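# Rehang the hose on the empty hooks across the room

## Task

Take the hose off the hooks it hangs on now and hang it on the two empty hooks on the far wall. At the end it must hang motionless with no part touching the floor, held only by the hooks: the robot must have released it and backed away. The robot must not tip over or finish leaning.

## Robot and tools

ROBOT. A Rainbow Robotics RB-Y1: a wheeled base (two drive wheels, two rear casters, 0.66 m long, 0.58 m wide, front edge 0.10 m ahead of the drive axle), a folding torso (the lower part, the leg, bends at ankle, knee and hip), a head with a camera, and two 7-joint arms, each with a parallel gripper and a wrist camera. The base cannot drive sideways.

FRAMES. The base frame sits on the floor midway between the drive wheels: x ahead, y to the left, z up. The state lists chest, left_hand and right_hand in this frame. A hand point is the spot between its finger pads; the fingers point along the hand's -z axis and close along its x axis. Printed hand positions can be off, especially with the arm stretched. Odometry is the base frame as it was at the scene start; base_odometry only counts wheel rotation, so slipping shows up as travel. Heading is positive to the left, from -3.142 to 3.142.

execute_actions. Argument actions is a list holding one action, or empty (then it only reports state and images). An action may contain:
- base: exactly one of {"translate_m": d} (relative drive straight, metres, forward positive, -3 to 3) or {"rotate_rad": d} (relative turn in place, radians, left/counter-clockwise positive, -3.2 to 3.2). Offsets count from the base position in the latest reported state. Moves needing over 8.667 s are refused.
- joints: a single dict of absolute joint targets by name, covering torso, both arms, grippers and head together. Radians for joints, metres for grippers. Ranges: torso_squat_rad 0 to 1.2 (higher lowers the level chest); torso_shift_rad -0.3 to 0.6 (positive pushes hips forward); torso_pitch_rad -0.2 to 1.4 (positive bows forward); torso_yaw_rad -1.5 to 1.5 (positive left). Per arm: shoulder_pitch -2.356 to 2.356 (0 hangs; negative raises forward); left_shoulder_roll_rad 0 to 3.141 and right_shoulder_roll_rad -3.141 to 0 (away from body); shoulder_yaw -2.094 to 2.094; elbow -2.617 to 0.01 (negative bends); forearm_roll -3.141 to 3.141; wrist_pitch -1.57 to 1.919 (negative tips hand forward); hand_roll -2.705 to 2.705; gripper_m 0 to 0.1 opening. On both arms positive yaw and roll turn left/counter-clockwise. head_pan_rad -0.523 to 0.523, head_tilt_rad -0.35 to 1.57 (positive looks down). Joint tolerance for done is ±0.02 (grippers ±0.004). Torso combined limits: squat+shift <= 1.52; squat-shift+pitch <= 1.57; shift+0.5pitch-0.4squat <= 0.7; shift+0.3pitch-0.5squat <= 0.39; breaking one leaves the torso off_target partway.
- speeds: optional caps, translate_m 0.05 to 0.4 m/s, rotate_rad 0.1 to 1.509 rad/s.
- min_time_s: 0.1 to 8, minimum duration of each arm/head motion.
Joints and base omitted from an action may keep chasing earlier targets. Unknown keys or out-of-range values refuse the whole call. cameras: list of head_camera, left_wrist_camera, right_wrist_camera or all; omitted/null means all, [] means none. No action exceeds 15 s.

wait(seconds 0 to 10): commands nothing, returns state and images. zoom_image(camera, region [x0,y0,x1,y1] pixels, up to 504x504) enlarges part of the latest image; head image is 896x504, wrist images 644x364. read_manual gives only licence text. finished_scene(scene) ends the scene irreversibly and reports success; call it only once the hose hangs on its own and the robot is clear.

RESULTS. base_status and joint_status: done; off_target (resting short, may still push); limit_stop_at_<name> (built-in limit); limit_stop_at_own_body (guard halted before self-contact; move arm and torso apart); contact_stop (hit something hard, load too heavy, or torso pinned an arm); stopped_with_arm (torso halted because an arm stopped); time_out (took 1.5x expected, torso 2.5x, plus 1 s, max 14 s). A contact_stop, time_out or stopped_with_arm halts the whole group (torso joints, or one arm's seven joints) and they hold in place. "joint command not followed" plus a cause line means the collision check blocked an arm's targets; its grippers still act and the withheld targets may be retried later. on_its_own lists uncommanded parts; "held at" is the held target, not the position. If a stop is reported, later motion calls in that same reply are skipped. The pictures line names the returned images in order.

RECOVERY. After a stop, first back off the stuck part in its own action, arms before torso. If both hands hold one object and the torso contact-stops instantly with nothing in the way, resend every arm joint at its reported position, then resend the torso command.

GRASPING. Command an opening at least 0.005 m narrower than the item; off_target on the gripper is then expected. Each arm carries up to 3 kg.

AVOID. Arms striking or squeezing each other (grippers included) can end the run; the inter-arm check ignores hands and fingers. The base does not stop at obstacles and may keep pushing; the bent leg can protrude beyond the front edge and may shove the robot backward unseen by odometry. Heavy loads held far forward can tip the robot. Joint torque reaching its limit (shoulders 60.9 N m, elbows 31.3, wrist joints 21.7) freezes the robot for 10 s. Holding loads heats motors: MOTOR HOT from 65 °C, and at 80 °C an OVER-TEMPERATURE FAULT brakes that arm (limit_stop_at_motor_heat); resend targets afterward. Avoid dropping the hose, slamming, and strong pushes. Fewer, quicker motions are preferred.

CAMERAS. Calibration gives head_camera K fx=fy 652.503, centre (448.557, 254.022), position about [-0.131, -0.002, 1.479] in the base frame; wrist cameras sit on the hands and move with them, so their poses shift with arm joints.

Each tool is called after "Emit:" in YAML: its name, and indented under it one key for each argument.

## Session

Emit:
execute_actions:
  actions: []

Scene clock: 0.00 s.
base_odometry: x=+0.000 y=+0.000 heading=+0.000 (m, m, rad; odometry frame)
base_status: not commanded
joint_positions: torso_squat_rad=+0.350 torso_shift_rad=+0.000 torso_pitch_rad=+0.002 torso_yaw_rad=+0.000 left_shoulder_pitch_rad=+0.051 left_shoulder_roll_rad=+0.037 left_shoulder_yaw_rad=+0.049 left_elbow_rad=-0.232 left_forearm_roll_rad=+0.037 left_wrist_pitch_rad=-0.010 left_hand_roll_rad=+0.045 left_gripper_m=+0.099 right_shoulder_pitch_rad=-0.030 right_shoulder_roll_rad=-0.027 right_shoulder_yaw_rad=-0.026 right_elbow_rad=-0.202 right_forearm_roll_rad=-0.004 right_wrist_pitch_rad=-0.035 right_hand_roll_rad=-0.005 right_gripper_m=+0.100 head_pan_rad=+0.000 head_tilt_rad=+0.400
joint_status: not commanded
chest: x=-0.2273 y=-0.0005 z=+1.2475 quat_wxyz=(+1.000, +0.000, +0.001, +0.000) (m; base frame)
left_hand: x=-0.1507 y=+0.2552 z=+0.5675 quat_wxyz=(+0.993, +0.019, -0.097, +0.071) (m; base frame)
right_hand: x=-0.1008 y=-0.2426 z=+0.5738 quat_wxyz=(+0.991, -0.014, -0.132, -0.011) (m; base frame)
pictures: head_camera, left_wrist_camera, right_wrist_camera
Images, in order (width x height): head_camera 896x504, left_wrist_camera 644x364, right_wrist_camera 644x364.

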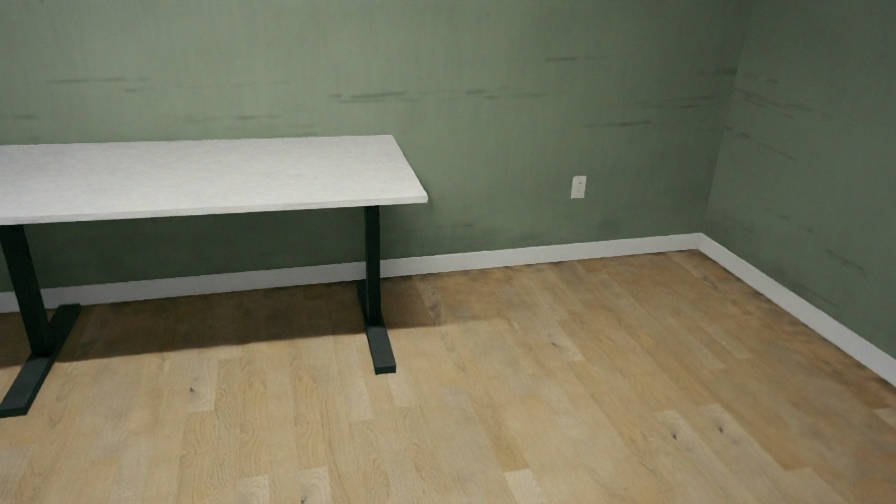

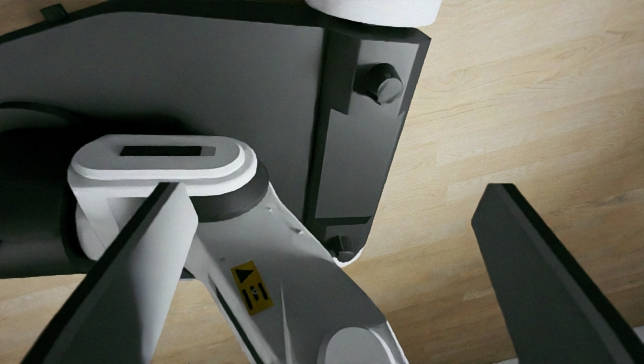

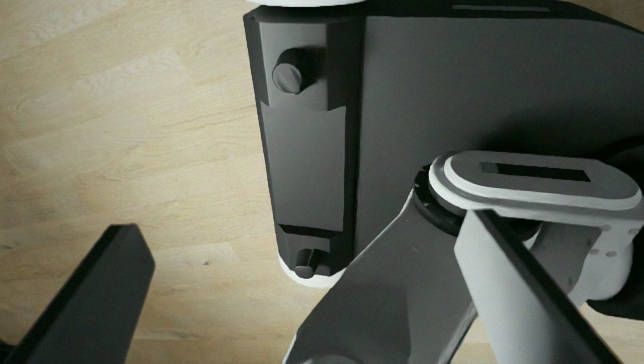

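Emit:
execute_actions:
  actions:
    - {"base": {"rotate_rad": -1.0}, "joints": {"head_pan_rad": -0.3, "head_tilt_rad": 0.2}}
  cameras: ["head_camera"]

Scene clock: 3.33 s.
base_odometry: x=+0.000 y=+0.000 heading=-0.999 (m, m, rad; odometry frame)
base_status: done
joint_positions: torso_squat_rad=+0.350 torso_shift_rad=+0.000 torso_pitch_rad=+0.002 torso_yaw_rad=+0.000 left_shoulder_pitch_rad=+0.051 left_shoulder_roll_rad=+0.037 left_shoulder_yaw_rad=+0.049 left_elbow_rad=-0.232 left_forearm_roll_rad=+0.037 left_wrist_pitch_rad=-0.010 left_hand_roll_rad=+0.045 left_gripper_m=+0.099 right_shoulder_pitch_rad=-0.030 right_shoulder_roll_rad=-0.027 right_shoulder_yaw_rad=-0.026 right_elbow_rad=-0.202 right_forearm_roll_rad=-0.004 right_wrist_pitch_rad=-0.035 right_hand_roll_rad=-0.005 right_gripper_m=+0.100 head_pan_rad=-0.300 head_tilt_rad=+0.200
joint_status: all done
chest: x=-0.2273 y=-0.0005 z=+1.2475 quat_wxyz=(+1.000, +0.000, +0.001, +0.000) (m; base frame)
left_hand: x=-0.1507 y=+0.2552 z=+0.5675 quat_wxyz=(+0.993, +0.019, -0.097, +0.071) (m; base frame)
right_hand: x=-0.1008 y=-0.2426 z=+0.5738 quat_wxyz=(+0.991, -0.014, -0.132, -0.011) (m; base frame)
pictures: head_camera
camera_calibration (this result's frames):
head_camera: T_world_to_cam=[[-0.237267, -0.970559, 0.0414695, -0.116982], [-0.247469, 0.0191068, -0.968707, 1.41171], [0.939395, -0.240104, -0.244716, 0.493329], [0, 0, 0, 1]] pos_world=[-0.141832, -0.0220611, 1.49311]
Images, in order (width x height): head_camera 896x504.

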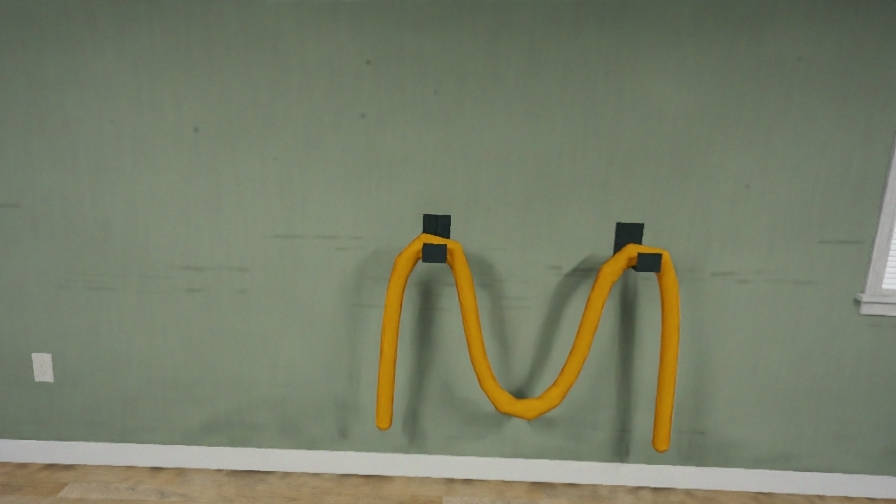

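Emit:
zoom_image:
  camera: "head_camera"
  region: [340, 190, 720, 504]

Emit:
zoom_image:
  camera: "head_camera"
  region: [0, 404, 448, 504]

Emit:
zoom_image:
  camera: "head_camera"
  region: [448, 404, 896, 504]

Region (340, 190, 720, 504) of head_camera's 896x504 image, scaled by 1.326, with more detail than that image has; it fills the top 416 rows of this view, and the rest is white.

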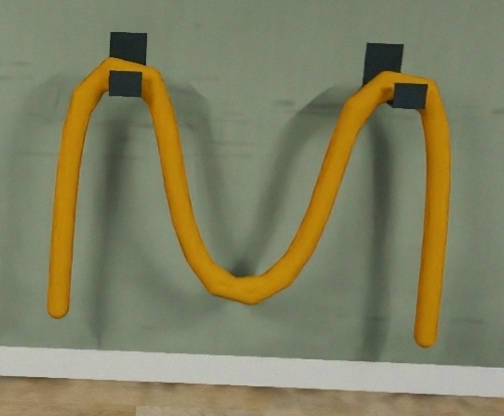

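Region (0, 404, 448, 504) of head_camera's 896x504 image, scaled by 1.125, with more detail than that image has.

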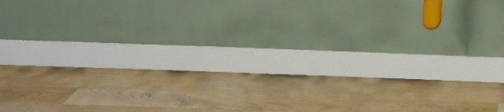

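Region (448, 404, 896, 504) of head_camera's 896x504 image, scaled by 1.125, with more detail than that image has.

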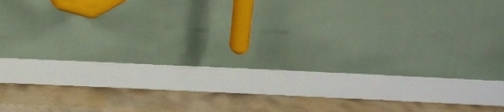

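Emit:
execute_actions:
  actions:
    - {"base": {"rotate_rad": -1.3}, "joints": {"head_pan_rad": -0.52, "head_tilt_rad": 0.2, "torso_yaw_rad": -1.5, "left_elbow_rad": -1.6, "right_elbow_rad": -1.6, "left_shoulder_roll_rad": 0.15, "right_shoulder_roll_rad": -0.15}}
  cameras: ["head_camera"]

Scene clock: 10.83 s.
base_odometry: x=+0.000 y=+0.000 heading=-2.299 (m, m, rad; odometry frame)
base_status: done
joint_positions: torso_squat_rad=+0.350 torso_shift_rad=+0.000 torso_pitch_rad=+0.002 torso_yaw_rad=-1.500 left_shoulder_pitch_rad=+0.051 left_shoulder_roll_rad=+0.150 left_shoulder_yaw_rad=+0.049 left_elbow_rad=-1.600 left_forearm_roll_rad=+0.037 left_wrist_pitch_rad=-0.010 left_hand_roll_rad=+0.045 left_gripper_m=+0.099 right_shoulder_pitch_rad=-0.030 right_shoulder_roll_rad=-0.150 right_shoulder_yaw_rad=-0.027 right_elbow_rad=-1.600 right_forearm_roll_rad=-0.004 right_wrist_pitch_rad=-0.035 right_hand_roll_rad=-0.005 right_gripper_m=+0.100 head_pan_rad=-0.520 head_tilt_rad=+0.200
joint_status: all done
chest: x=-0.2273 y=-0.0005 z=+1.2475 quat_wxyz=(+0.732, +0.000, +0.001, -0.682) (m; base frame)
left_hand: x=+0.1047 y=-0.4802 z=+1.0190 quat_wxyz=(+0.516, -0.447, -0.547, -0.485) (m; base frame)
right_hand: x=-0.4606 y=-0.5442 z=+1.0630 quat_wxyz=(+0.522, -0.543, -0.502, -0.424) (m; base frame)
pictures: head_camera
camera_calibration (this result's frames):
head_camera: T_world_to_cam=[[-0.92446, 0.378865, 0.0428453, -0.269681], [0.0537144, 0.240664, -0.969121, 1.48057], [-0.377477, -0.893612, -0.242835, 0.193022], [0, 0, 0, 1]] pos_world=[-0.255976, -0.0816599, 1.49328]
Images, in order (width x height): head_camera 896x504.

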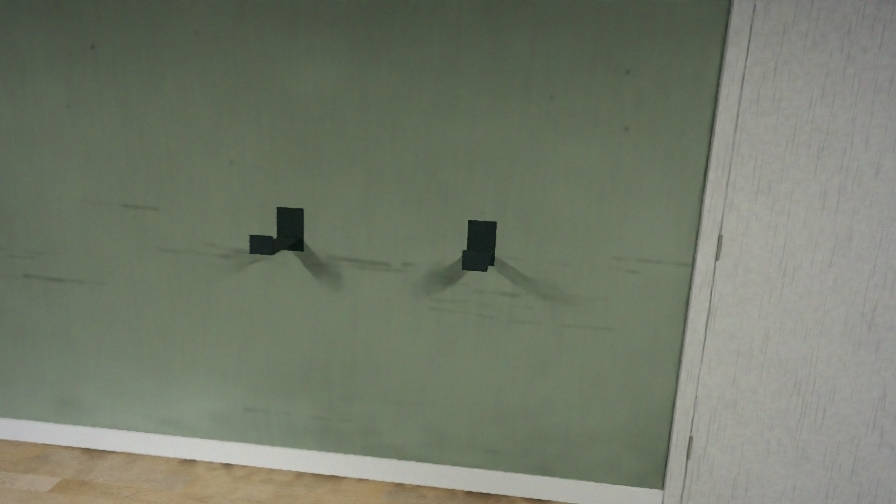

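Emit:
zoom_image:
  camera: "head_camera"
  region: [230, 190, 530, 300]

Emit:
zoom_image:
  camera: "head_camera"
  region: [0, 400, 500, 504]

Region (230, 190, 530, 300) of head_camera's 896x504 image, scaled by 1.680, with more detail than that image has; it fills the top 185 rows of this view, and the rest is white.

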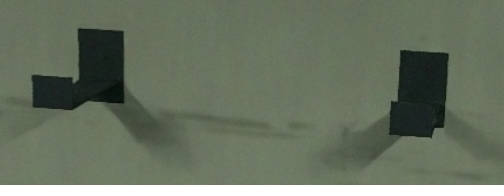

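Region (0, 400, 500, 504) of head_camera's 896x504 image, scaled by 1.008, with more detail than that image has; it fills the top 105 rows of this view, and the rest is white.

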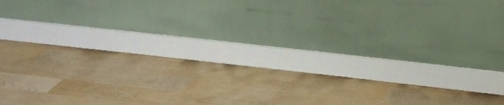

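Emit:
execute_actions:
  actions:
    - {"base": {"rotate_rad": 0.802}, "joints": {"head_pan_rad": 0.0, "head_tilt_rad": 0.35, "torso_yaw_rad": 0.0}}
  cameras: []

Emit:
execute_actions:
  actions:
    - {"base": {"translate_m": 1.5}}
  cameras: []

Emit:
execute_actions:
  actions:
    - {"base": {"rotate_rad": 0.26}, "joints": {"head_tilt_rad": 0.6}}
  cameras: ["head_camera"]

Scene clock: 20.23 s.
base_odometry: x=+0.000 y=+0.000 heading=-1.497 (m, m, rad; odometry frame)
base_status: done
joint_positions: torso_squat_rad=+0.350 torso_shift_rad=+0.000 torso_pitch_rad=+0.002 torso_yaw_rad=+0.000 left_shoulder_pitch_rad=+0.051 left_shoulder_roll_rad=+0.150 left_shoulder_yaw_rad=+0.049 left_elbow_rad=-1.600 left_forearm_roll_rad=+0.037 left_wrist_pitch_rad=-0.010 left_hand_roll_rad=+0.045 left_gripper_m=+0.099 right_shoulder_pitch_rad=-0.030 right_shoulder_roll_rad=-0.150 right_shoulder_yaw_rad=-0.027 right_elbow_rad=-1.600 right_forearm_roll_rad=-0.004 right_wrist_pitch_rad=-0.035 right_hand_roll_rad=-0.005 right_gripper_m=+0.100 head_pan_rad=+0.000 head_tilt_rad=+0.350
joint_status: all done
chest: x=-0.2273 y=-0.0005 z=+1.2475 quat_wxyz=(+1.000, +0.000, +0.001, +0.000) (m; base frame)
left_hand: x=+0.2744 y=+0.2972 z=+1.0189 quat_wxyz=(+0.708, +0.046, -0.704, -0.004) (m; base frame)
right_hand: x=+0.2984 y=-0.2713 z=+1.0619 quat_wxyz=(+0.672, -0.055, -0.737, +0.045) (m; base frame)
pictures: none
No camera images: the call's "cameras" was empty. Leave "cameras" out to get every camera's image.

Scene clock: 25.43 s.
base_odometry: x=+0.110 y=-1.496 heading=-1.497 (m, m, rad; odometry frame)
base_status: done
joint_positions: torso_squat_rad=+0.350 torso_shift_rad=+0.000 torso_pitch_rad=+0.002 torso_yaw_rad=+0.000 left_shoulder_pitch_rad=+0.051 left_shoulder_roll_rad=+0.150 left_shoulder_yaw_rad=+0.049 left_elbow_rad=-1.600 left_forearm_roll_rad=+0.037 left_wrist_pitch_rad=-0.010 left_hand_roll_rad=+0.045 left_gripper_m=+0.099 right_shoulder_pitch_rad=-0.030 right_shoulder_roll_rad=-0.150 right_shoulder_yaw_rad=-0.027 right_elbow_rad=-1.600 right_forearm_roll_rad=-0.004 right_wrist_pitch_rad=-0.035 right_hand_roll_rad=-0.005 right_gripper_m=+0.100 head_pan_rad=+0.000 head_tilt_rad=+0.350
joint_status: not commanded
chest: x=-0.2272 y=-0.0005 z=+1.2475 quat_wxyz=(+1.000, +0.000, +0.001, +0.000) (m; base frame)
left_hand: x=+0.2745 y=+0.2972 z=+1.0189 quat_wxyz=(+0.708, +0.046, -0.704, -0.004) (m; base frame)
right_hand: x=+0.2984 y=-0.2713 z=+1.0618 quat_wxyz=(+0.672, -0.055, -0.737, +0.045) (m; base frame)
pictures: none
No camera images: the call's "cameras" was empty. Leave "cameras" out to get every camera's image.

Scene clock: 27.17 s.
base_odometry: x=+0.110 y=-1.496 heading=-1.238 (m, m, rad; odometry frame)
base_status: done
joint_positions: torso_squat_rad=+0.350 torso_shift_rad=+0.000 torso_pitch_rad=+0.002 torso_yaw_rad=+0.000 left_shoulder_pitch_rad=+0.051 left_shoulder_roll_rad=+0.150 left_shoulder_yaw_rad=+0.049 left_elbow_rad=-1.600 left_forearm_roll_rad=+0.037 left_wrist_pitch_rad=-0.010 left_hand_roll_rad=+0.045 left_gripper_m=+0.099 right_shoulder_pitch_rad=-0.030 right_shoulder_roll_rad=-0.150 right_shoulder_yaw_rad=-0.027 right_elbow_rad=-1.600 right_forearm_roll_rad=-0.004 right_wrist_pitch_rad=-0.035 right_hand_roll_rad=-0.005 right_gripper_m=+0.100 head_pan_rad=+0.000 head_tilt_rad=+0.600
joint_status: all done
chest: x=-0.2272 y=-0.0005 z=+1.2475 quat_wxyz=(+1.000, +0.000, +0.001, +0.000) (m; base frame)
left_hand: x=+0.2745 y=+0.2971 z=+1.0189 quat_wxyz=(+0.708, +0.046, -0.704, -0.004) (m; base frame)
right_hand: x=+0.2984 y=-0.2713 z=+1.0618 quat_wxyz=(+0.672, -0.055, -0.737, +0.045) (m; base frame)
pictures: head_camera
camera_calibration (this result's frames):
head_camera: T_world_to_cam=[[0.0715268, -0.997337, 0.0142353, -0.0143458], [-0.600131, -0.0544308, -0.798048, 1.09236], [0.796698, 0.0485388, -0.602426, 0.982039], [0, 0, 0, 1]] pos_world=[-0.125803, -0.00251648, 1.46357]
Images, in order (width x height): head_camera 896x504.

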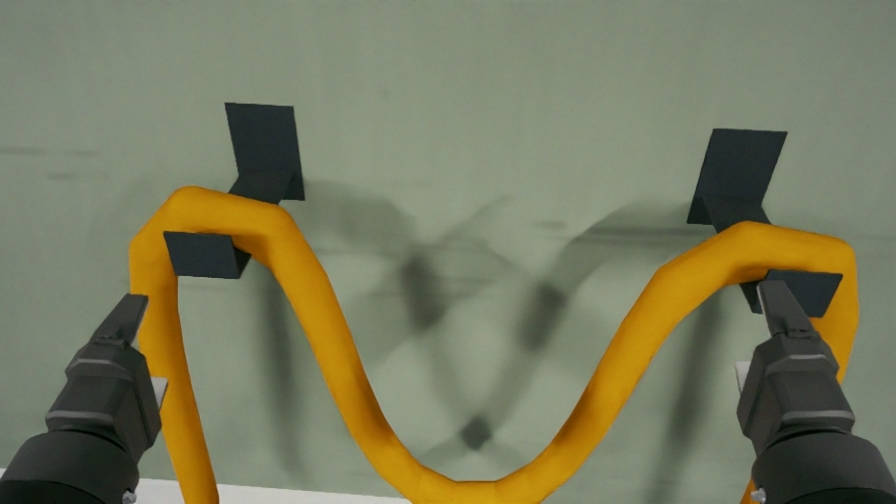

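Emit:
zoom_image:
  camera: "head_camera"
  region: [110, 90, 360, 320]

Emit:
zoom_image:
  camera: "head_camera"
  region: [640, 110, 890, 340]

Region (110, 90, 360, 320) of head_camera's 896x504 image, scaled by 2.016, with more detail than that image has; it fills the top 464 rows of this view, and the rest is white.

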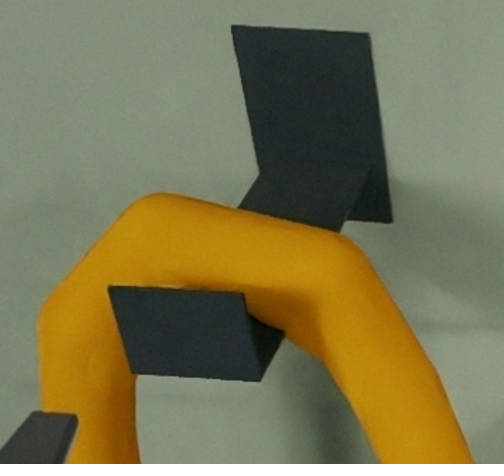

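Region (640, 110, 890, 340) of head_camera's 896x504 image, scaled by 2.016, with more detail than that image has; it fills the top 464 rows of this view, and the rest is white.

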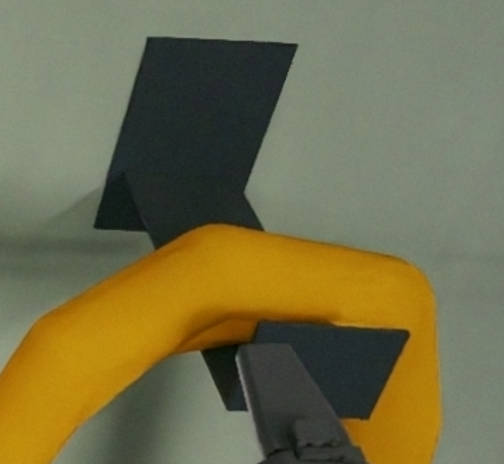

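Emit:
execute_actions:
  actions:
    - {"joints": {"torso_squat_rad": 0.945, "head_tilt_rad": 0.35, "left_shoulder_pitch_rad": 0.0, "left_shoulder_roll_rad": 0.861, "left_shoulder_yaw_rad": 0.0, "left_elbow_rad": -1.571, "left_forearm_roll_rad": 1.1, "left_wrist_pitch_rad": 0.0, "left_hand_roll_rad": 1.092, "right_shoulder_pitch_rad": 0.0, "right_shoulder_roll_rad": -0.92, "right_shoulder_yaw_rad": 0.0, "right_elbow_rad": -1.571, "right_forearm_roll_rad": -1.08, "right_wrist_pitch_rad": 0.0, "right_hand_roll_rad": -1.081}, "base": {"translate_m": 0.12}, "speeds": {"translate_m": 0.06}}

Scene clock: 39.07 s.
base_odometry: x=+0.149 y=-1.609 heading=-1.237 (m, m, rad; odometry frame)
base_status: done
joint_positions: torso_squat_rad=+0.945 torso_shift_rad=+0.000 torso_pitch_rad=+0.001 torso_yaw_rad=+0.000 left_shoulder_pitch_rad=+0.000 left_shoulder_roll_rad=+0.861 left_shoulder_yaw_rad=+0.000 left_elbow_rad=-1.571 left_forearm_roll_rad=+1.100 left_wrist_pitch_rad=+0.000 left_hand_roll_rad=+1.092 left_gripper_m=+0.099 right_shoulder_pitch_rad=+0.000 right_shoulder_roll_rad=-0.920 right_shoulder_yaw_rad=+0.000 right_elbow_rad=-1.571 right_forearm_roll_rad=-1.080 right_wrist_pitch_rad=+0.000 right_hand_roll_rad=-1.081 right_gripper_m=+0.100 head_pan_rad=+0.000 head_tilt_rad=+0.350
joint_status: all done
chest: x=-0.2274 y=-0.0004 z=+0.9999 quat_wxyz=(+1.000, +0.000, +0.001, +0.000) (m; base frame)
left_hand: x=+0.2900 y=+0.4525 z=+0.8795 quat_wxyz=(+0.557, -0.436, -0.556, +0.437) (m; base frame)
right_hand: x=+0.2901 y=-0.4644 z=+0.8936 quat_wxyz=(+0.575, +0.411, -0.575, -0.411) (m; base frame)
pictures: head_camera, left_wrist_camera, right_wrist_camera
camera_calibration (this result's frames):
head_camera: T_world_to_cam=[[0.065684, -0.997342, 0.031525, -0.0325559], [-0.383956, -0.0544225, -0.921746, 1.08744], [0.921012, 0.0484397, -0.38651, 0.599453], [0, 0, 0, 1]] pos_world=[-0.132437, -0.00232574, 1.23506]
left_wrist_camera: T_world_to_cam=[[0.0179885, 0.965662, 0.259178, -0.665385], [-0.641157, -0.187764, 0.744085, -0.351833], [0.767199, -0.179559, 0.615764, -0.599989], [0, 0, 0, 1]] pos_world=[0.2467, 0.468742, 0.803698]
right_wrist_camera: T_world_to_cam=[[-0.0507492, 0.945948, -0.320323, 0.732192], [-0.624646, 0.220194, 0.749221, -0.347752], [0.779258, 0.23811, 0.579708, -0.549192], [0, 0, 0, 1]] pos_world=[0.247898, -0.485274, 0.813452]
Images, in order (width x height): head_camera 896x504, left_wrist_camera 644x364, right_wrist_camera 644x364.

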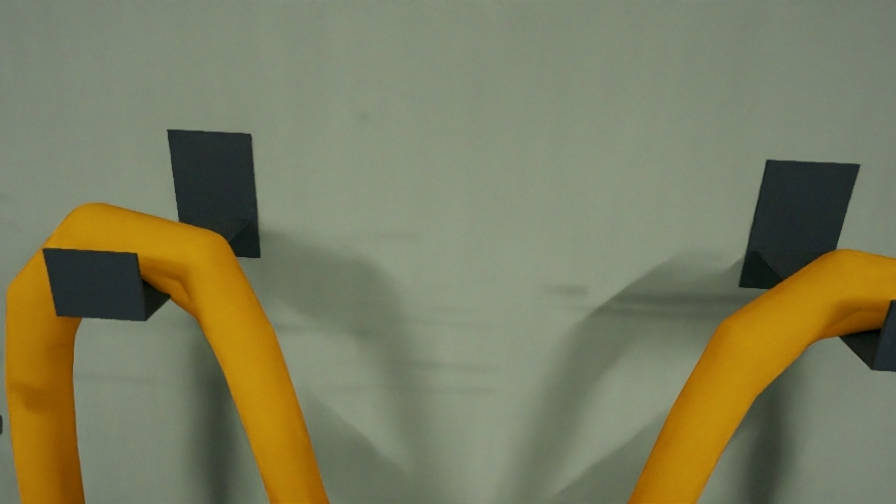

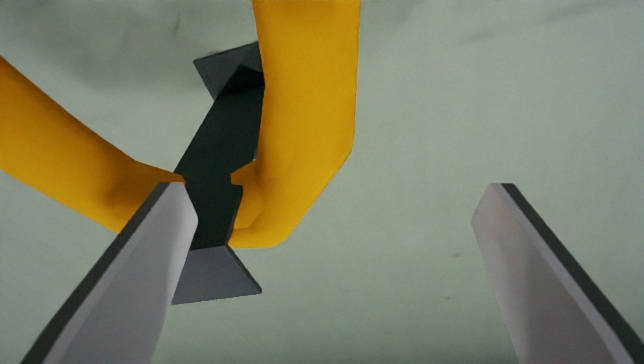

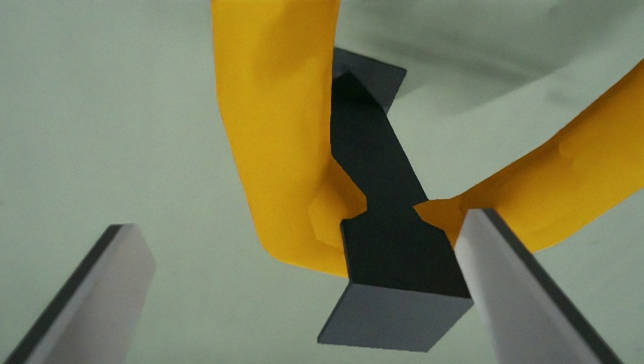

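Emit:
execute_actions:
  actions:
    - {"joints": {"torso_yaw_rad": -0.027}, "base": {"translate_m": 0.125}, "speeds": {"translate_m": 0.08}}
  cameras: ["left_wrist_camera", "right_wrist_camera"]

Scene clock: 43.03 s.
base_odometry: x=+0.190 y=-1.727 heading=-1.237 (m, m, rad; odometry frame)
base_status: done
joint_positions: torso_squat_rad=+0.945 torso_shift_rad=+0.000 torso_pitch_rad=+0.002 torso_yaw_rad=-0.027 left_shoulder_pitch_rad=+0.000 left_shoulder_roll_rad=+0.861 left_shoulder_yaw_rad=+0.000 left_elbow_rad=-1.571 left_forearm_roll_rad=+1.100 left_wrist_pitch_rad=+0.000 left_hand_roll_rad=+1.092 left_gripper_m=+0.099 right_shoulder_pitch_rad=+0.000 right_shoulder_roll_rad=-0.920 right_shoulder_yaw_rad=+0.000 right_elbow_rad=-1.571 right_forearm_roll_rad=-1.080 right_wrist_pitch_rad=+0.000 right_hand_roll_rad=-1.081 right_gripper_m=+0.100 head_pan_rad=+0.000 head_tilt_rad=+0.350
joint_status: all done
chest: x=-0.2273 y=-0.0004 z=+1.0000 quat_wxyz=(+1.000, +0.000, +0.001, -0.014) (m; base frame)
left_hand: x=+0.3022 y=+0.4383 z=+0.8794 quat_wxyz=(+0.563, -0.444, -0.550, +0.429) (m; base frame)
right_hand: x=+0.2775 y=-0.4783 z=+0.8934 quat_wxyz=(+0.570, +0.403, -0.580, -0.419) (m; base frame)
pictures: left_wrist_camera, right_wrist_camera
camera_calibration (this result's frames):
left_wrist_camera: T_world_to_cam=[[0.0441952, 0.964825, 0.259151, -0.659414], [-0.645828, -0.17032, 0.744243, -0.352977], [0.762203, -0.200259, 0.615584, -0.601051], [0, 0, 0, 1]] pos_world=[0.259303, 0.455734, 0.803586]
right_wrist_camera: T_world_to_cam=[[-0.025236, 0.946961, -0.320356, 0.738034], [-0.618109, 0.237079, 0.74949, -0.346455], [0.785687, 0.216929, 0.579342, -0.547496], [0, 0, 0, 1]] pos_world=[0.234639, -0.497984, 0.813285]
Images, in order (width x height): left_wrist_camera 644x364, right_wrist_camera 644x364.

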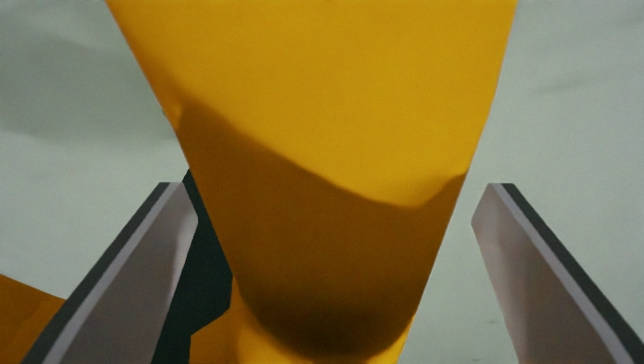

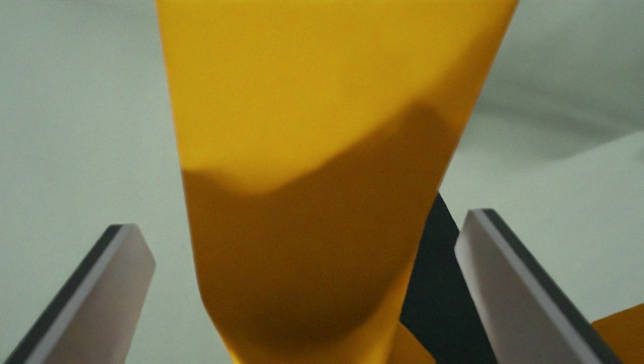

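Emit:
execute_actions:
  actions:
    - {"joints": {"left_gripper_m": 0.045, "right_gripper_m": 0.045, "head_pan_rad": 0.45, "head_tilt_rad": 0.45}}

Scene clock: 44.30 s.
base_odometry: x=+0.190 y=-1.727 heading=-1.237 (m, m, rad; odometry frame)
base_status: not commanded
joint_positions: torso_squat_rad=+0.945 torso_shift_rad=+0.000 torso_pitch_rad=+0.002 torso_yaw_rad=-0.027 left_shoulder_pitch_rad=+0.000 left_shoulder_roll_rad=+0.861 left_shoulder_yaw_rad=+0.000 left_elbow_rad=-1.571 left_forearm_roll_rad=+1.100 left_wrist_pitch_rad=+0.000 left_hand_roll_rad=+1.092 left_gripper_m=+0.058 right_shoulder_pitch_rad=+0.000 right_shoulder_roll_rad=-0.920 right_shoulder_yaw_rad=+0.000 right_elbow_rad=-1.571 right_forearm_roll_rad=-1.080 right_wrist_pitch_rad=+0.000 right_hand_roll_rad=-1.081 right_gripper_m=+0.060 head_pan_rad=+0.450 head_tilt_rad=+0.450
joint_status: left_gripper_m off_target (ended at +0.058, target +0.045); right_gripper_m off_target (ended at +0.060, target +0.045); the others done
chest: x=-0.2273 y=-0.0004 z=+1.0000 quat_wxyz=(+1.000, +0.000, +0.001, -0.014) (m; base frame)
left_hand: x=+0.3022 y=+0.4383 z=+0.8794 quat_wxyz=(+0.563, -0.444, -0.550, +0.429) (m; base frame)
right_hand: x=+0.2774 y=-0.4784 z=+0.8932 quat_wxyz=(+0.570, +0.403, -0.580, -0.419) (m; base frame)
pictures: head_camera, left_wrist_camera, right_wrist_camera
camera_calibration (this result's frames):
head_camera: T_world_to_cam=[[0.47186, -0.881342, 0.0241669, 0.059047], [-0.410094, -0.243659, -0.878893, 1.03051], [0.780494, 0.404804, -0.476406, 0.678763], [0, 0, 0, 1]] pos_world=[-0.135029, 0.0283665, 1.22765]
left_wrist_camera: T_world_to_cam=[[0.0442051, 0.964823, 0.259156, -0.659414], [-0.645829, -0.170317, 0.744242, -0.352983], [0.762201, -0.20027, 0.615582, -0.601044], [0, 0, 0, 1]] pos_world=[0.2593, 0.455728, 0.803588]
right_wrist_camera: T_world_to_cam=[[-0.0250433, 0.946998, -0.320261, 0.73801], [-0.617779, 0.237208, 0.749721, -0.34656], [0.785953, 0.216626, 0.579095, -0.547328], [0, 0, 0, 1]] pos_world=[0.234559, -0.498122, 0.813134]
Images, in order (width x height): head_camera 896x504, left_wrist_camera 644x364, right_wrist_camera 644x364.

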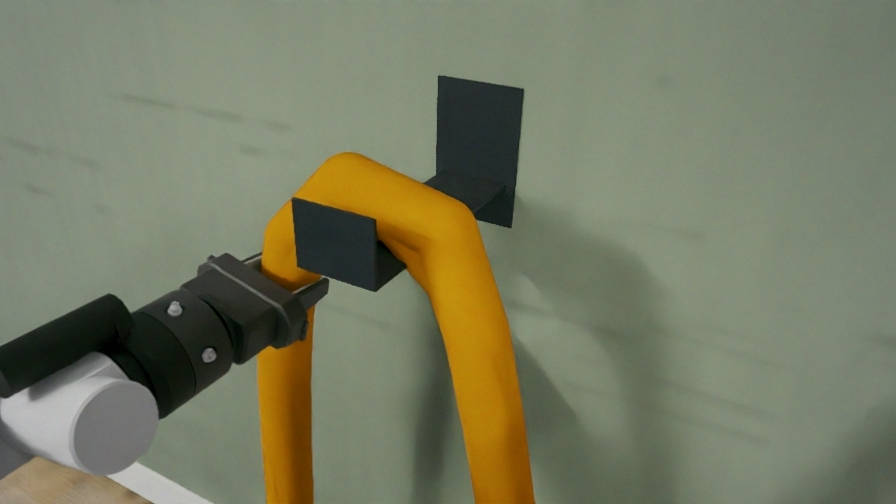

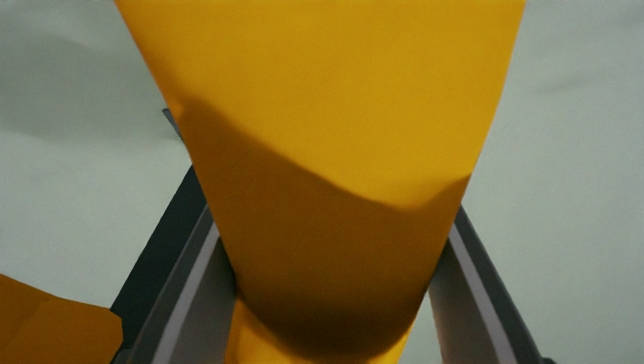

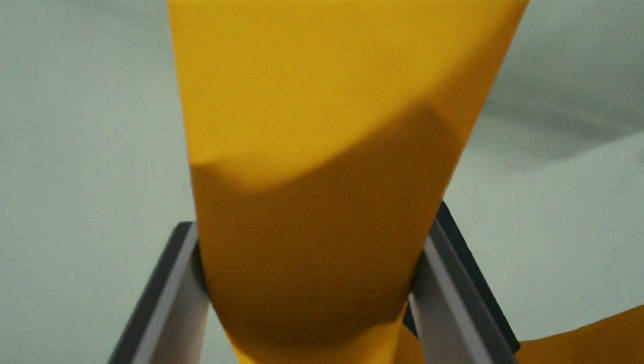

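Emit:
execute_actions:
  actions:
    - {"joints": {"left_shoulder_roll_rad": 1.02, "left_elbow_rad": -1.53, "right_shoulder_roll_rad": -1.06, "right_elbow_rad": -1.49, "head_pan_rad": -0.5}, "min_time_s": 1.2}
  cameras: ["head_camera"]

Scene clock: 47.13 s.
base_odometry: x=+0.190 y=-1.727 heading=-1.237 (m, m, rad; odometry frame)
base_status: not commanded
joint_positions: torso_squat_rad=+0.945 torso_shift_rad=+0.000 torso_pitch_rad=+0.002 torso_yaw_rad=-0.027 left_shoulder_pitch_rad=+0.000 left_shoulder_roll_rad=+1.019 left_shoulder_yaw_rad=-0.001 left_elbow_rad=-1.531 left_forearm_roll_rad=+1.100 left_wrist_pitch_rad=+0.000 left_hand_roll_rad=+1.092 left_gripper_m=+0.058 right_shoulder_pitch_rad=+0.000 right_shoulder_roll_rad=-1.059 right_shoulder_yaw_rad=+0.000 right_elbow_rad=-1.491 right_forearm_roll_rad=-1.080 right_wrist_pitch_rad=+0.000 right_hand_roll_rad=-1.081 right_gripper_m=+0.060 head_pan_rad=-0.500 head_tilt_rad=+0.450
joint_status: all done
chest: x=-0.2273 y=-0.0003 z=+1.0000 quat_wxyz=(+1.000, +0.000, +0.001, -0.013) (m; base frame)
left_hand: x=+0.3018 y=+0.4834 z=+0.9081 quat_wxyz=(+0.595, -0.385, -0.584, +0.397) (m; base frame)
right_hand: x=+0.2719 y=-0.5354 z=+0.9098 quat_wxyz=(+0.596, +0.333, -0.607, -0.406) (m; base frame)
pictures: head_camera
camera_calibration (this result's frames):
head_camera: T_world_to_cam=[[-0.442246, -0.896525, 0.0257155, -0.130164], [-0.43756, 0.190638, -0.878748, 1.02512], [0.782917, -0.399875, -0.476592, 0.678705], [0, 0, 0, 1]] pos_world=[-0.140381, -0.0407252, 1.22764]
Images, in order (width x height): head_camera 896x504.

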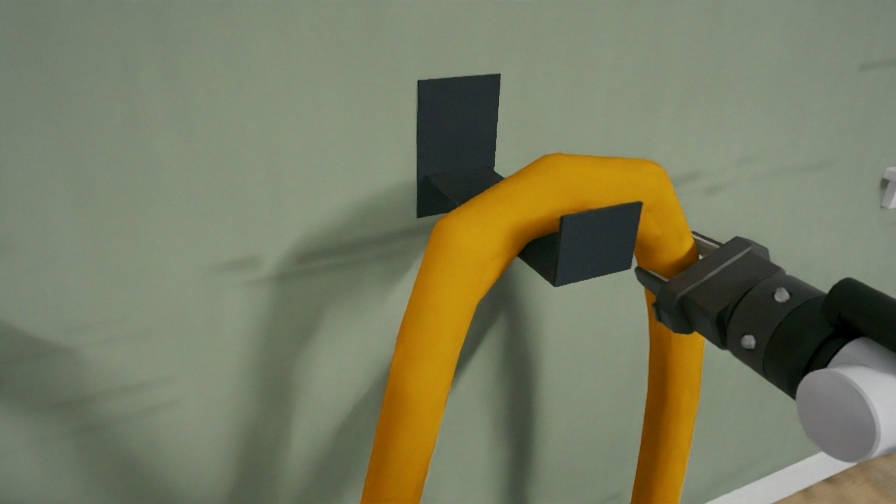

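Now lift with the torso.

Emit:
execute_actions:
  actions:
    - {"joints": {"torso_squat_rad": 0.68, "head_tilt_rad": 0.6}}
  cameras: ["head_camera"]

Scene clock: 48.90 s.
base_odometry: x=+0.190 y=-1.727 heading=-1.237 (m, m, rad; odometry frame)
base_status: not commanded
joint_positions: torso_squat_rad=+0.680 torso_shift_rad=+0.001 torso_pitch_rad=+0.002 torso_yaw_rad=-0.027 left_shoulder_pitch_rad=+0.000 left_shoulder_roll_rad=+1.019 left_shoulder_yaw_rad=-0.001 left_elbow_rad=-1.530 left_forearm_roll_rad=+1.100 left_wrist_pitch_rad=+0.000 left_hand_roll_rad=+1.092 left_gripper_m=+0.058 right_shoulder_pitch_rad=+0.000 right_shoulder_roll_rad=-1.059 right_shoulder_yaw_rad=+0.001 right_elbow_rad=-1.490 right_forearm_roll_rad=-1.080 right_wrist_pitch_rad=+0.000 right_hand_roll_rad=-1.081 right_gripper_m=+0.060 head_pan_rad=-0.500 head_tilt_rad=+0.600
joint_status: all done
chest: x=-0.2270 y=-0.0004 z=+1.1342 quat_wxyz=(+1.000, +0.000, +0.001, -0.014) (m; base frame)
left_hand: x=+0.3019 y=+0.4836 z=+1.0415 quat_wxyz=(+0.595, -0.384, -0.583, +0.398) (m; base frame)
right_hand: x=+0.2719 y=-0.5357 z=+1.0431 quat_wxyz=(+0.597, +0.332, -0.607, -0.407) (m; base frame)
pictures: head_camera
camera_calibration (this result's frames):
head_camera: T_world_to_cam=[[-0.439708, -0.898009, 0.0153649, -0.11922], [-0.546833, 0.254106, -0.797749, 1.01294], [0.712482, -0.359178, -0.602794, 0.896372], [0, 0, 0, 1]] pos_world=[-0.137163, -0.0424965, 1.35023]
Images, in order (width x height): head_camera 896x504.

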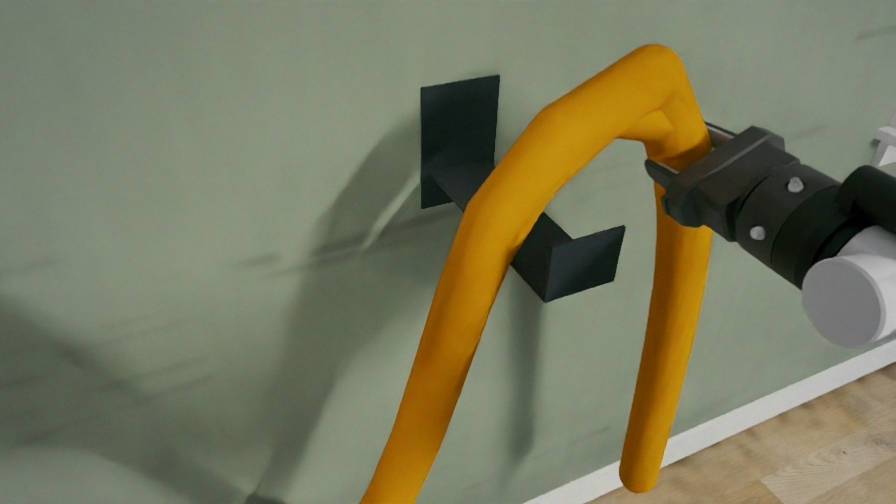

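Emit:
execute_actions:
  actions:
    - {"joints": {"torso_squat_rad": 0.58, "right_elbow_rad": -1.6, "left_elbow_rad": -1.62}, "min_time_s": 1.0}
  cameras: ["head_camera"]

Emit:
execute_actions:
  actions:
    - {"joints": {"head_pan_rad": 0.5}}
  cameras: ["head_camera"]

Scene clock: 50.60 s.
base_odometry: x=+0.190 y=-1.727 heading=-1.237 (m, m, rad; odometry frame)
base_status: not commanded
joint_positions: torso_squat_rad=+0.580 torso_shift_rad=+0.001 torso_pitch_rad=+0.002 torso_yaw_rad=-0.027 left_shoulder_pitch_rad=+0.001 left_shoulder_roll_rad=+1.019 left_shoulder_yaw_rad=-0.001 left_elbow_rad=-1.620 left_forearm_roll_rad=+1.100 left_wrist_pitch_rad=+0.000 left_hand_roll_rad=+1.092 left_gripper_m=+0.058 right_shoulder_pitch_rad=+0.000 right_shoulder_roll_rad=-1.059 right_shoulder_yaw_rad=+0.001 right_elbow_rad=-1.600 right_forearm_roll_rad=-1.080 right_wrist_pitch_rad=+0.000 right_hand_roll_rad=-1.081 right_gripper_m=+0.060 head_pan_rad=-0.500 head_tilt_rad=+0.600
joint_status: all done
chest: x=-0.2270 y=-0.0005 z=+1.1755 quat_wxyz=(+1.000, +0.000, +0.001, -0.014) (m; base frame)
left_hand: x=+0.3035 y=+0.4465 z=+1.1054 quat_wxyz=(+0.596, -0.416, -0.582, +0.366) (m; base frame)
right_hand: x=+0.2780 y=-0.4897 z=+1.1102 quat_wxyz=(+0.599, +0.371, -0.606, -0.369) (m; base frame)
pictures: head_camera
camera_calibration (this result's frames):
head_camera: T_world_to_cam=[[-0.439708, -0.898009, 0.0153658, -0.119866], [-0.546842, 0.25411, -0.797742, 1.04583], [0.712475, -0.359176, -0.602803, 0.921201], [0, 0, 0, 1]] pos_world=[-0.137135, -0.0425233, 1.39145]
Images, in order (width x height): head_camera 896x504.

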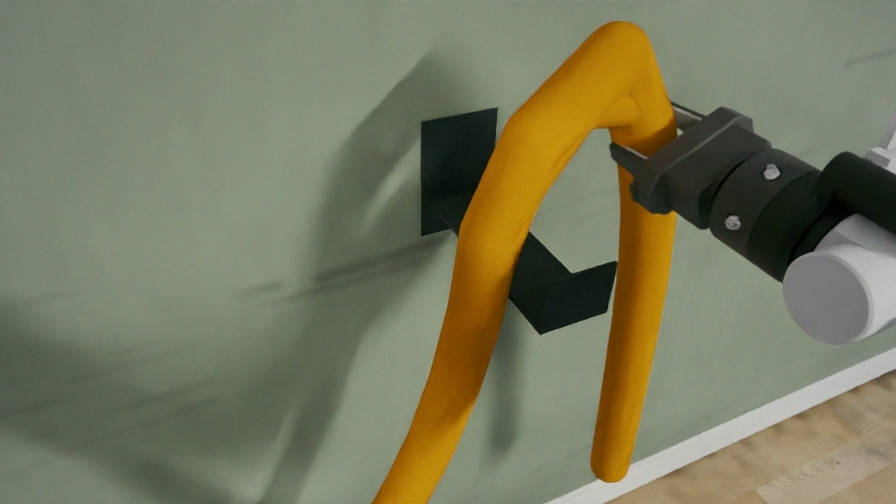

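Scene clock: 51.93 s.
base_odometry: x=+0.190 y=-1.727 heading=-1.237 (m, m, rad; odometry frame)
base_status: not commanded
joint_positions: torso_squat_rad=+0.580 torso_shift_rad=+0.001 torso_pitch_rad=+0.002 torso_yaw_rad=-0.027 left_shoulder_pitch_rad=+0.001 left_shoulder_roll_rad=+1.019 left_shoulder_yaw_rad=-0.001 left_elbow_rad=-1.620 left_forearm_roll_rad=+1.100 left_wrist_pitch_rad=+0.000 left_hand_roll_rad=+1.092 left_gripper_m=+0.058 right_shoulder_pitch_rad=+0.000 right_shoulder_roll_rad=-1.059 right_shoulder_yaw_rad=+0.001 right_elbow_rad=-1.600 right_forearm_roll_rad=-1.080 right_wrist_pitch_rad=+0.000 right_hand_roll_rad=-1.081 right_gripper_m=+0.060 head_pan_rad=+0.500 head_tilt_rad=+0.600
joint_status: all done
chest: x=-0.2270 y=-0.0005 z=+1.1755 quat_wxyz=(+1.000, +0.000, +0.001, -0.014) (m; base frame)
left_hand: x=+0.3035 y=+0.4465 z=+1.1054 quat_wxyz=(+0.596, -0.416, -0.582, +0.366) (m; base frame)
right_hand: x=+0.2780 y=-0.4897 z=+1.1102 quat_wxyz=(+0.599, +0.371, -0.606, -0.369) (m; base frame)
pictures: head_camera
camera_calibration (this result's frames):
head_camera: T_world_to_cam=[[0.517974, -0.855292, 0.013358, 0.0788719], [-0.509939, -0.321287, -0.797958, 1.05305], [0.686779, 0.40651, -0.602565, 0.916456], [0, 0, 0, 1]] pos_world=[-0.133267, 0.0332405, 1.39146]
Images, in order (width x height): head_camera 896x504.

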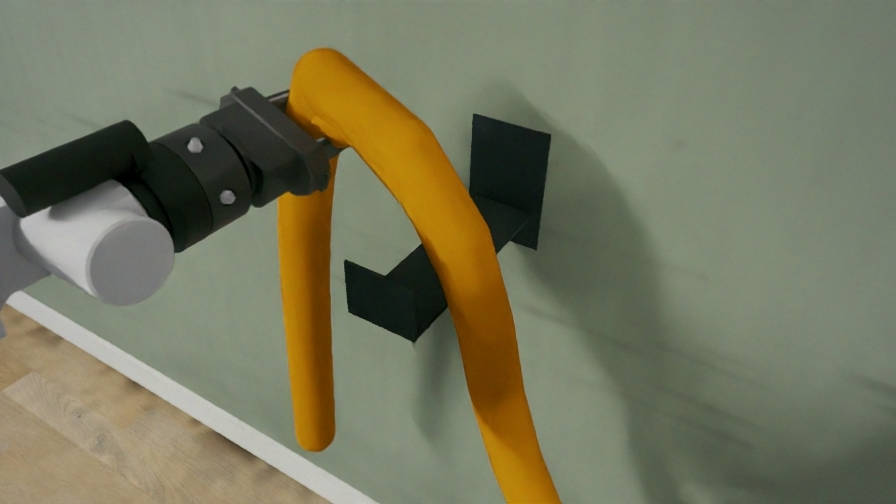

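Emit:
execute_actions:
  actions:
    - {"joints": {"left_hand_roll_rad": 0.5, "right_hand_roll_rad": -0.55, "left_elbow_rad": -1.67, "right_elbow_rad": -1.64}, "min_time_s": 1.2}
  cameras: ["head_camera"]

Emit:
execute_actions:
  actions:
    - {"joints": {"head_pan_rad": -0.5}}
  cameras: ["head_camera"]

Scene clock: 54.63 s.
base_odometry: x=+0.190 y=-1.727 heading=-1.237 (m, m, rad; odometry frame)
base_status: not commanded
joint_positions: torso_squat_rad=+0.580 torso_shift_rad=+0.001 torso_pitch_rad=+0.002 torso_yaw_rad=-0.027 left_shoulder_pitch_rad=+0.001 left_shoulder_roll_rad=+1.019 left_shoulder_yaw_rad=-0.001 left_elbow_rad=-1.670 left_forearm_roll_rad=+1.100 left_wrist_pitch_rad=+0.000 left_hand_roll_rad=+0.500 left_gripper_m=+0.058 right_shoulder_pitch_rad=+0.000 right_shoulder_roll_rad=-1.059 right_shoulder_yaw_rad=+0.001 right_elbow_rad=-1.639 right_forearm_roll_rad=-1.080 right_wrist_pitch_rad=+0.000 right_hand_roll_rad=-0.550 right_gripper_m=+0.060 head_pan_rad=+0.500 head_tilt_rad=+0.600
joint_status: all done
chest: x=-0.2270 y=-0.0005 z=+1.1755 quat_wxyz=(+1.000, +0.000, +0.001, -0.014) (m; base frame)
left_hand: x=+0.3028 y=+0.4257 z=+1.1182 quat_wxyz=(+0.671, -0.245, -0.681, +0.160) (m; base frame)
right_hand: x=+0.2788 y=-0.4727 z=+1.1198 quat_wxyz=(+0.672, +0.213, -0.685, -0.185) (m; base frame)
pictures: head_camera
camera_calibration (this result's frames):
head_camera: T_world_to_cam=[[0.517975, -0.855292, 0.0133591, 0.078871], [-0.509937, -0.321287, -0.797959, 1.05305], [0.68678, 0.40651, -0.602563, 0.916455], [0, 0, 0, 1]] pos_world=[-0.133268, 0.0332405, 1.39146]
Images, in order (width x height): head_camera 896x504.

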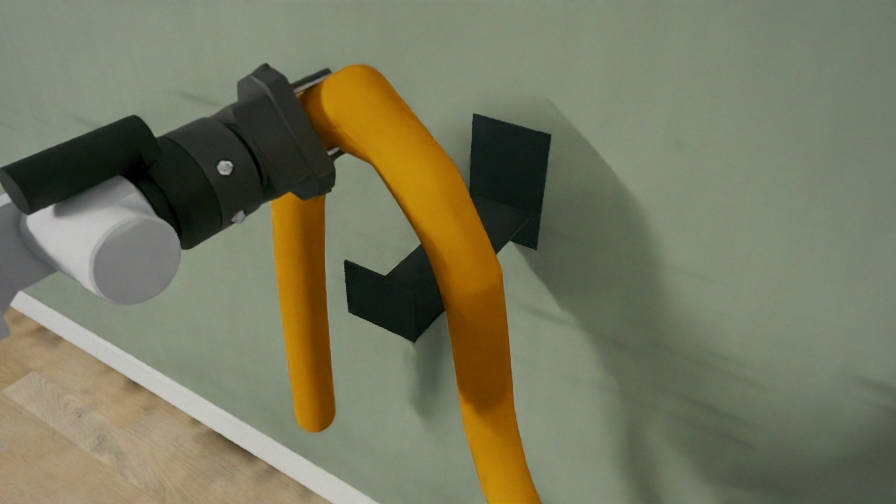

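Scene clock: 55.97 s.
base_odometry: x=+0.190 y=-1.727 heading=-1.237 (m, m, rad; odometry frame)
base_status: not commanded
joint_positions: torso_squat_rad=+0.580 torso_shift_rad=+0.001 torso_pitch_rad=+0.002 torso_yaw_rad=-0.027 left_shoulder_pitch_rad=+0.001 left_shoulder_roll_rad=+1.019 left_shoulder_yaw_rad=-0.001 left_elbow_rad=-1.670 left_forearm_roll_rad=+1.100 left_wrist_pitch_rad=+0.000 left_hand_roll_rad=+0.500 left_gripper_m=+0.058 right_shoulder_pitch_rad=+0.000 right_shoulder_roll_rad=-1.059 right_shoulder_yaw_rad=+0.001 right_elbow_rad=-1.639 right_forearm_roll_rad=-1.080 right_wrist_pitch_rad=+0.000 right_hand_roll_rad=-0.550 right_gripper_m=+0.060 head_pan_rad=-0.500 head_tilt_rad=+0.600
joint_status: all done
chest: x=-0.2270 y=-0.0005 z=+1.1755 quat_wxyz=(+1.000, +0.000, +0.001, -0.014) (m; base frame)
left_hand: x=+0.3028 y=+0.4257 z=+1.1182 quat_wxyz=(+0.671, -0.245, -0.681, +0.160) (m; base frame)
right_hand: x=+0.2788 y=-0.4727 z=+1.1198 quat_wxyz=(+0.672, +0.213, -0.685, -0.185) (m; base frame)
pictures: head_camera
camera_calibration (this result's frames):
head_camera: T_world_to_cam=[[-0.439705, -0.898011, 0.0153648, -0.119865], [-0.546841, 0.254108, -0.797743, 1.04583], [0.712478, -0.359174, -0.602802, 0.9212], [0, 0, 0, 1]] pos_world=[-0.137136, -0.042523, 1.39145]
Images, in order (width x height): head_camera 896x504.

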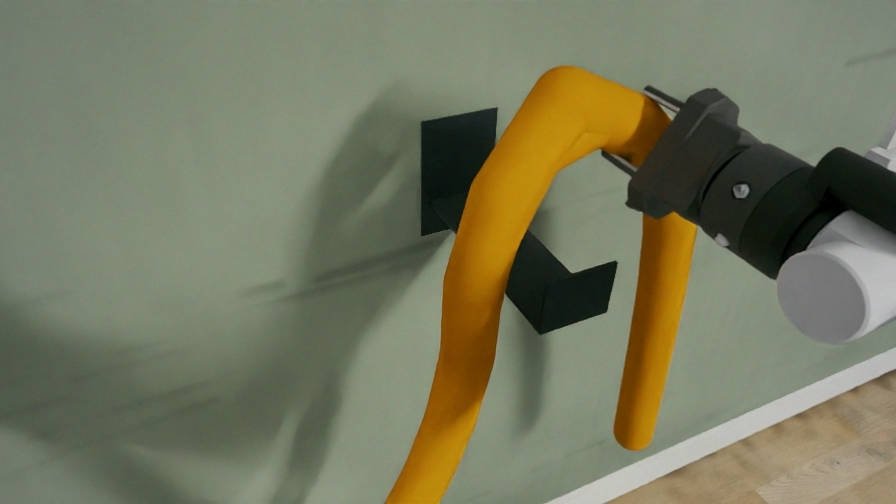

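Emit:
execute_actions:
  actions:
    - {"joints": {"torso_squat_rad": 0.36, "left_shoulder_roll_rad": 0.666, "left_hand_roll_rad": 0.146, "right_shoulder_roll_rad": -0.84, "right_hand_roll_rad": -0.33, "head_pan_rad": 0.5, "head_tilt_rad": 0.7}, "min_time_s": 1.5}
  cameras: ["head_camera"]

Scene clock: 58.60 s.
base_odometry: x=+0.190 y=-1.727 heading=-1.237 (m, m, rad; odometry frame)
base_status: not commanded
joint_positions: torso_squat_rad=+0.360 torso_shift_rad=+0.001 torso_pitch_rad=+0.002 torso_yaw_rad=-0.027 left_shoulder_pitch_rad=+0.001 left_shoulder_roll_rad=+0.666 left_shoulder_yaw_rad=-0.001 left_elbow_rad=-1.669 left_forearm_roll_rad=+1.100 left_wrist_pitch_rad=+0.000 left_hand_roll_rad=+0.146 left_gripper_m=+0.058 right_shoulder_pitch_rad=+0.000 right_shoulder_roll_rad=-0.840 right_shoulder_yaw_rad=+0.001 right_elbow_rad=-1.639 right_forearm_roll_rad=-1.080 right_wrist_pitch_rad=+0.000 right_hand_roll_rad=-0.330 right_gripper_m=+0.060 head_pan_rad=+0.500 head_tilt_rad=+0.700
joint_status: all done
chest: x=-0.2270 y=-0.0005 z=+1.2451 quat_wxyz=(+1.000, +0.000, +0.001, -0.014) (m; base frame)
left_hand: x=+0.3010 y=+0.3651 z=+1.1199 quat_wxyz=(+0.660, -0.240, -0.693, +0.165) (m; base frame)
right_hand: x=+0.2796 y=-0.4378 z=+1.1408 quat_wxyz=(+0.667, +0.211, -0.690, -0.186) (m; base frame)
pictures: head_camera
camera_calibration (this result's frames):
head_camera: T_world_to_cam=[[0.518942, -0.854787, 0.00613926, 0.088511], [-0.578134, -0.356257, -0.734059, 1.00226], [0.629651, 0.377384, -0.679058, 1.0572], [0, 0, 0, 1]] pos_world=[-0.13216, 0.0337495, 1.45308]
Images, in order (width x height): head_camera 896x504.

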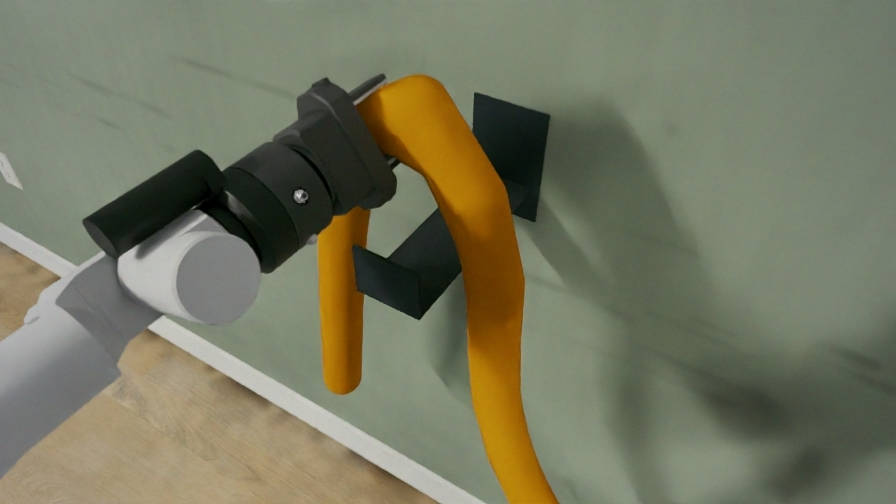

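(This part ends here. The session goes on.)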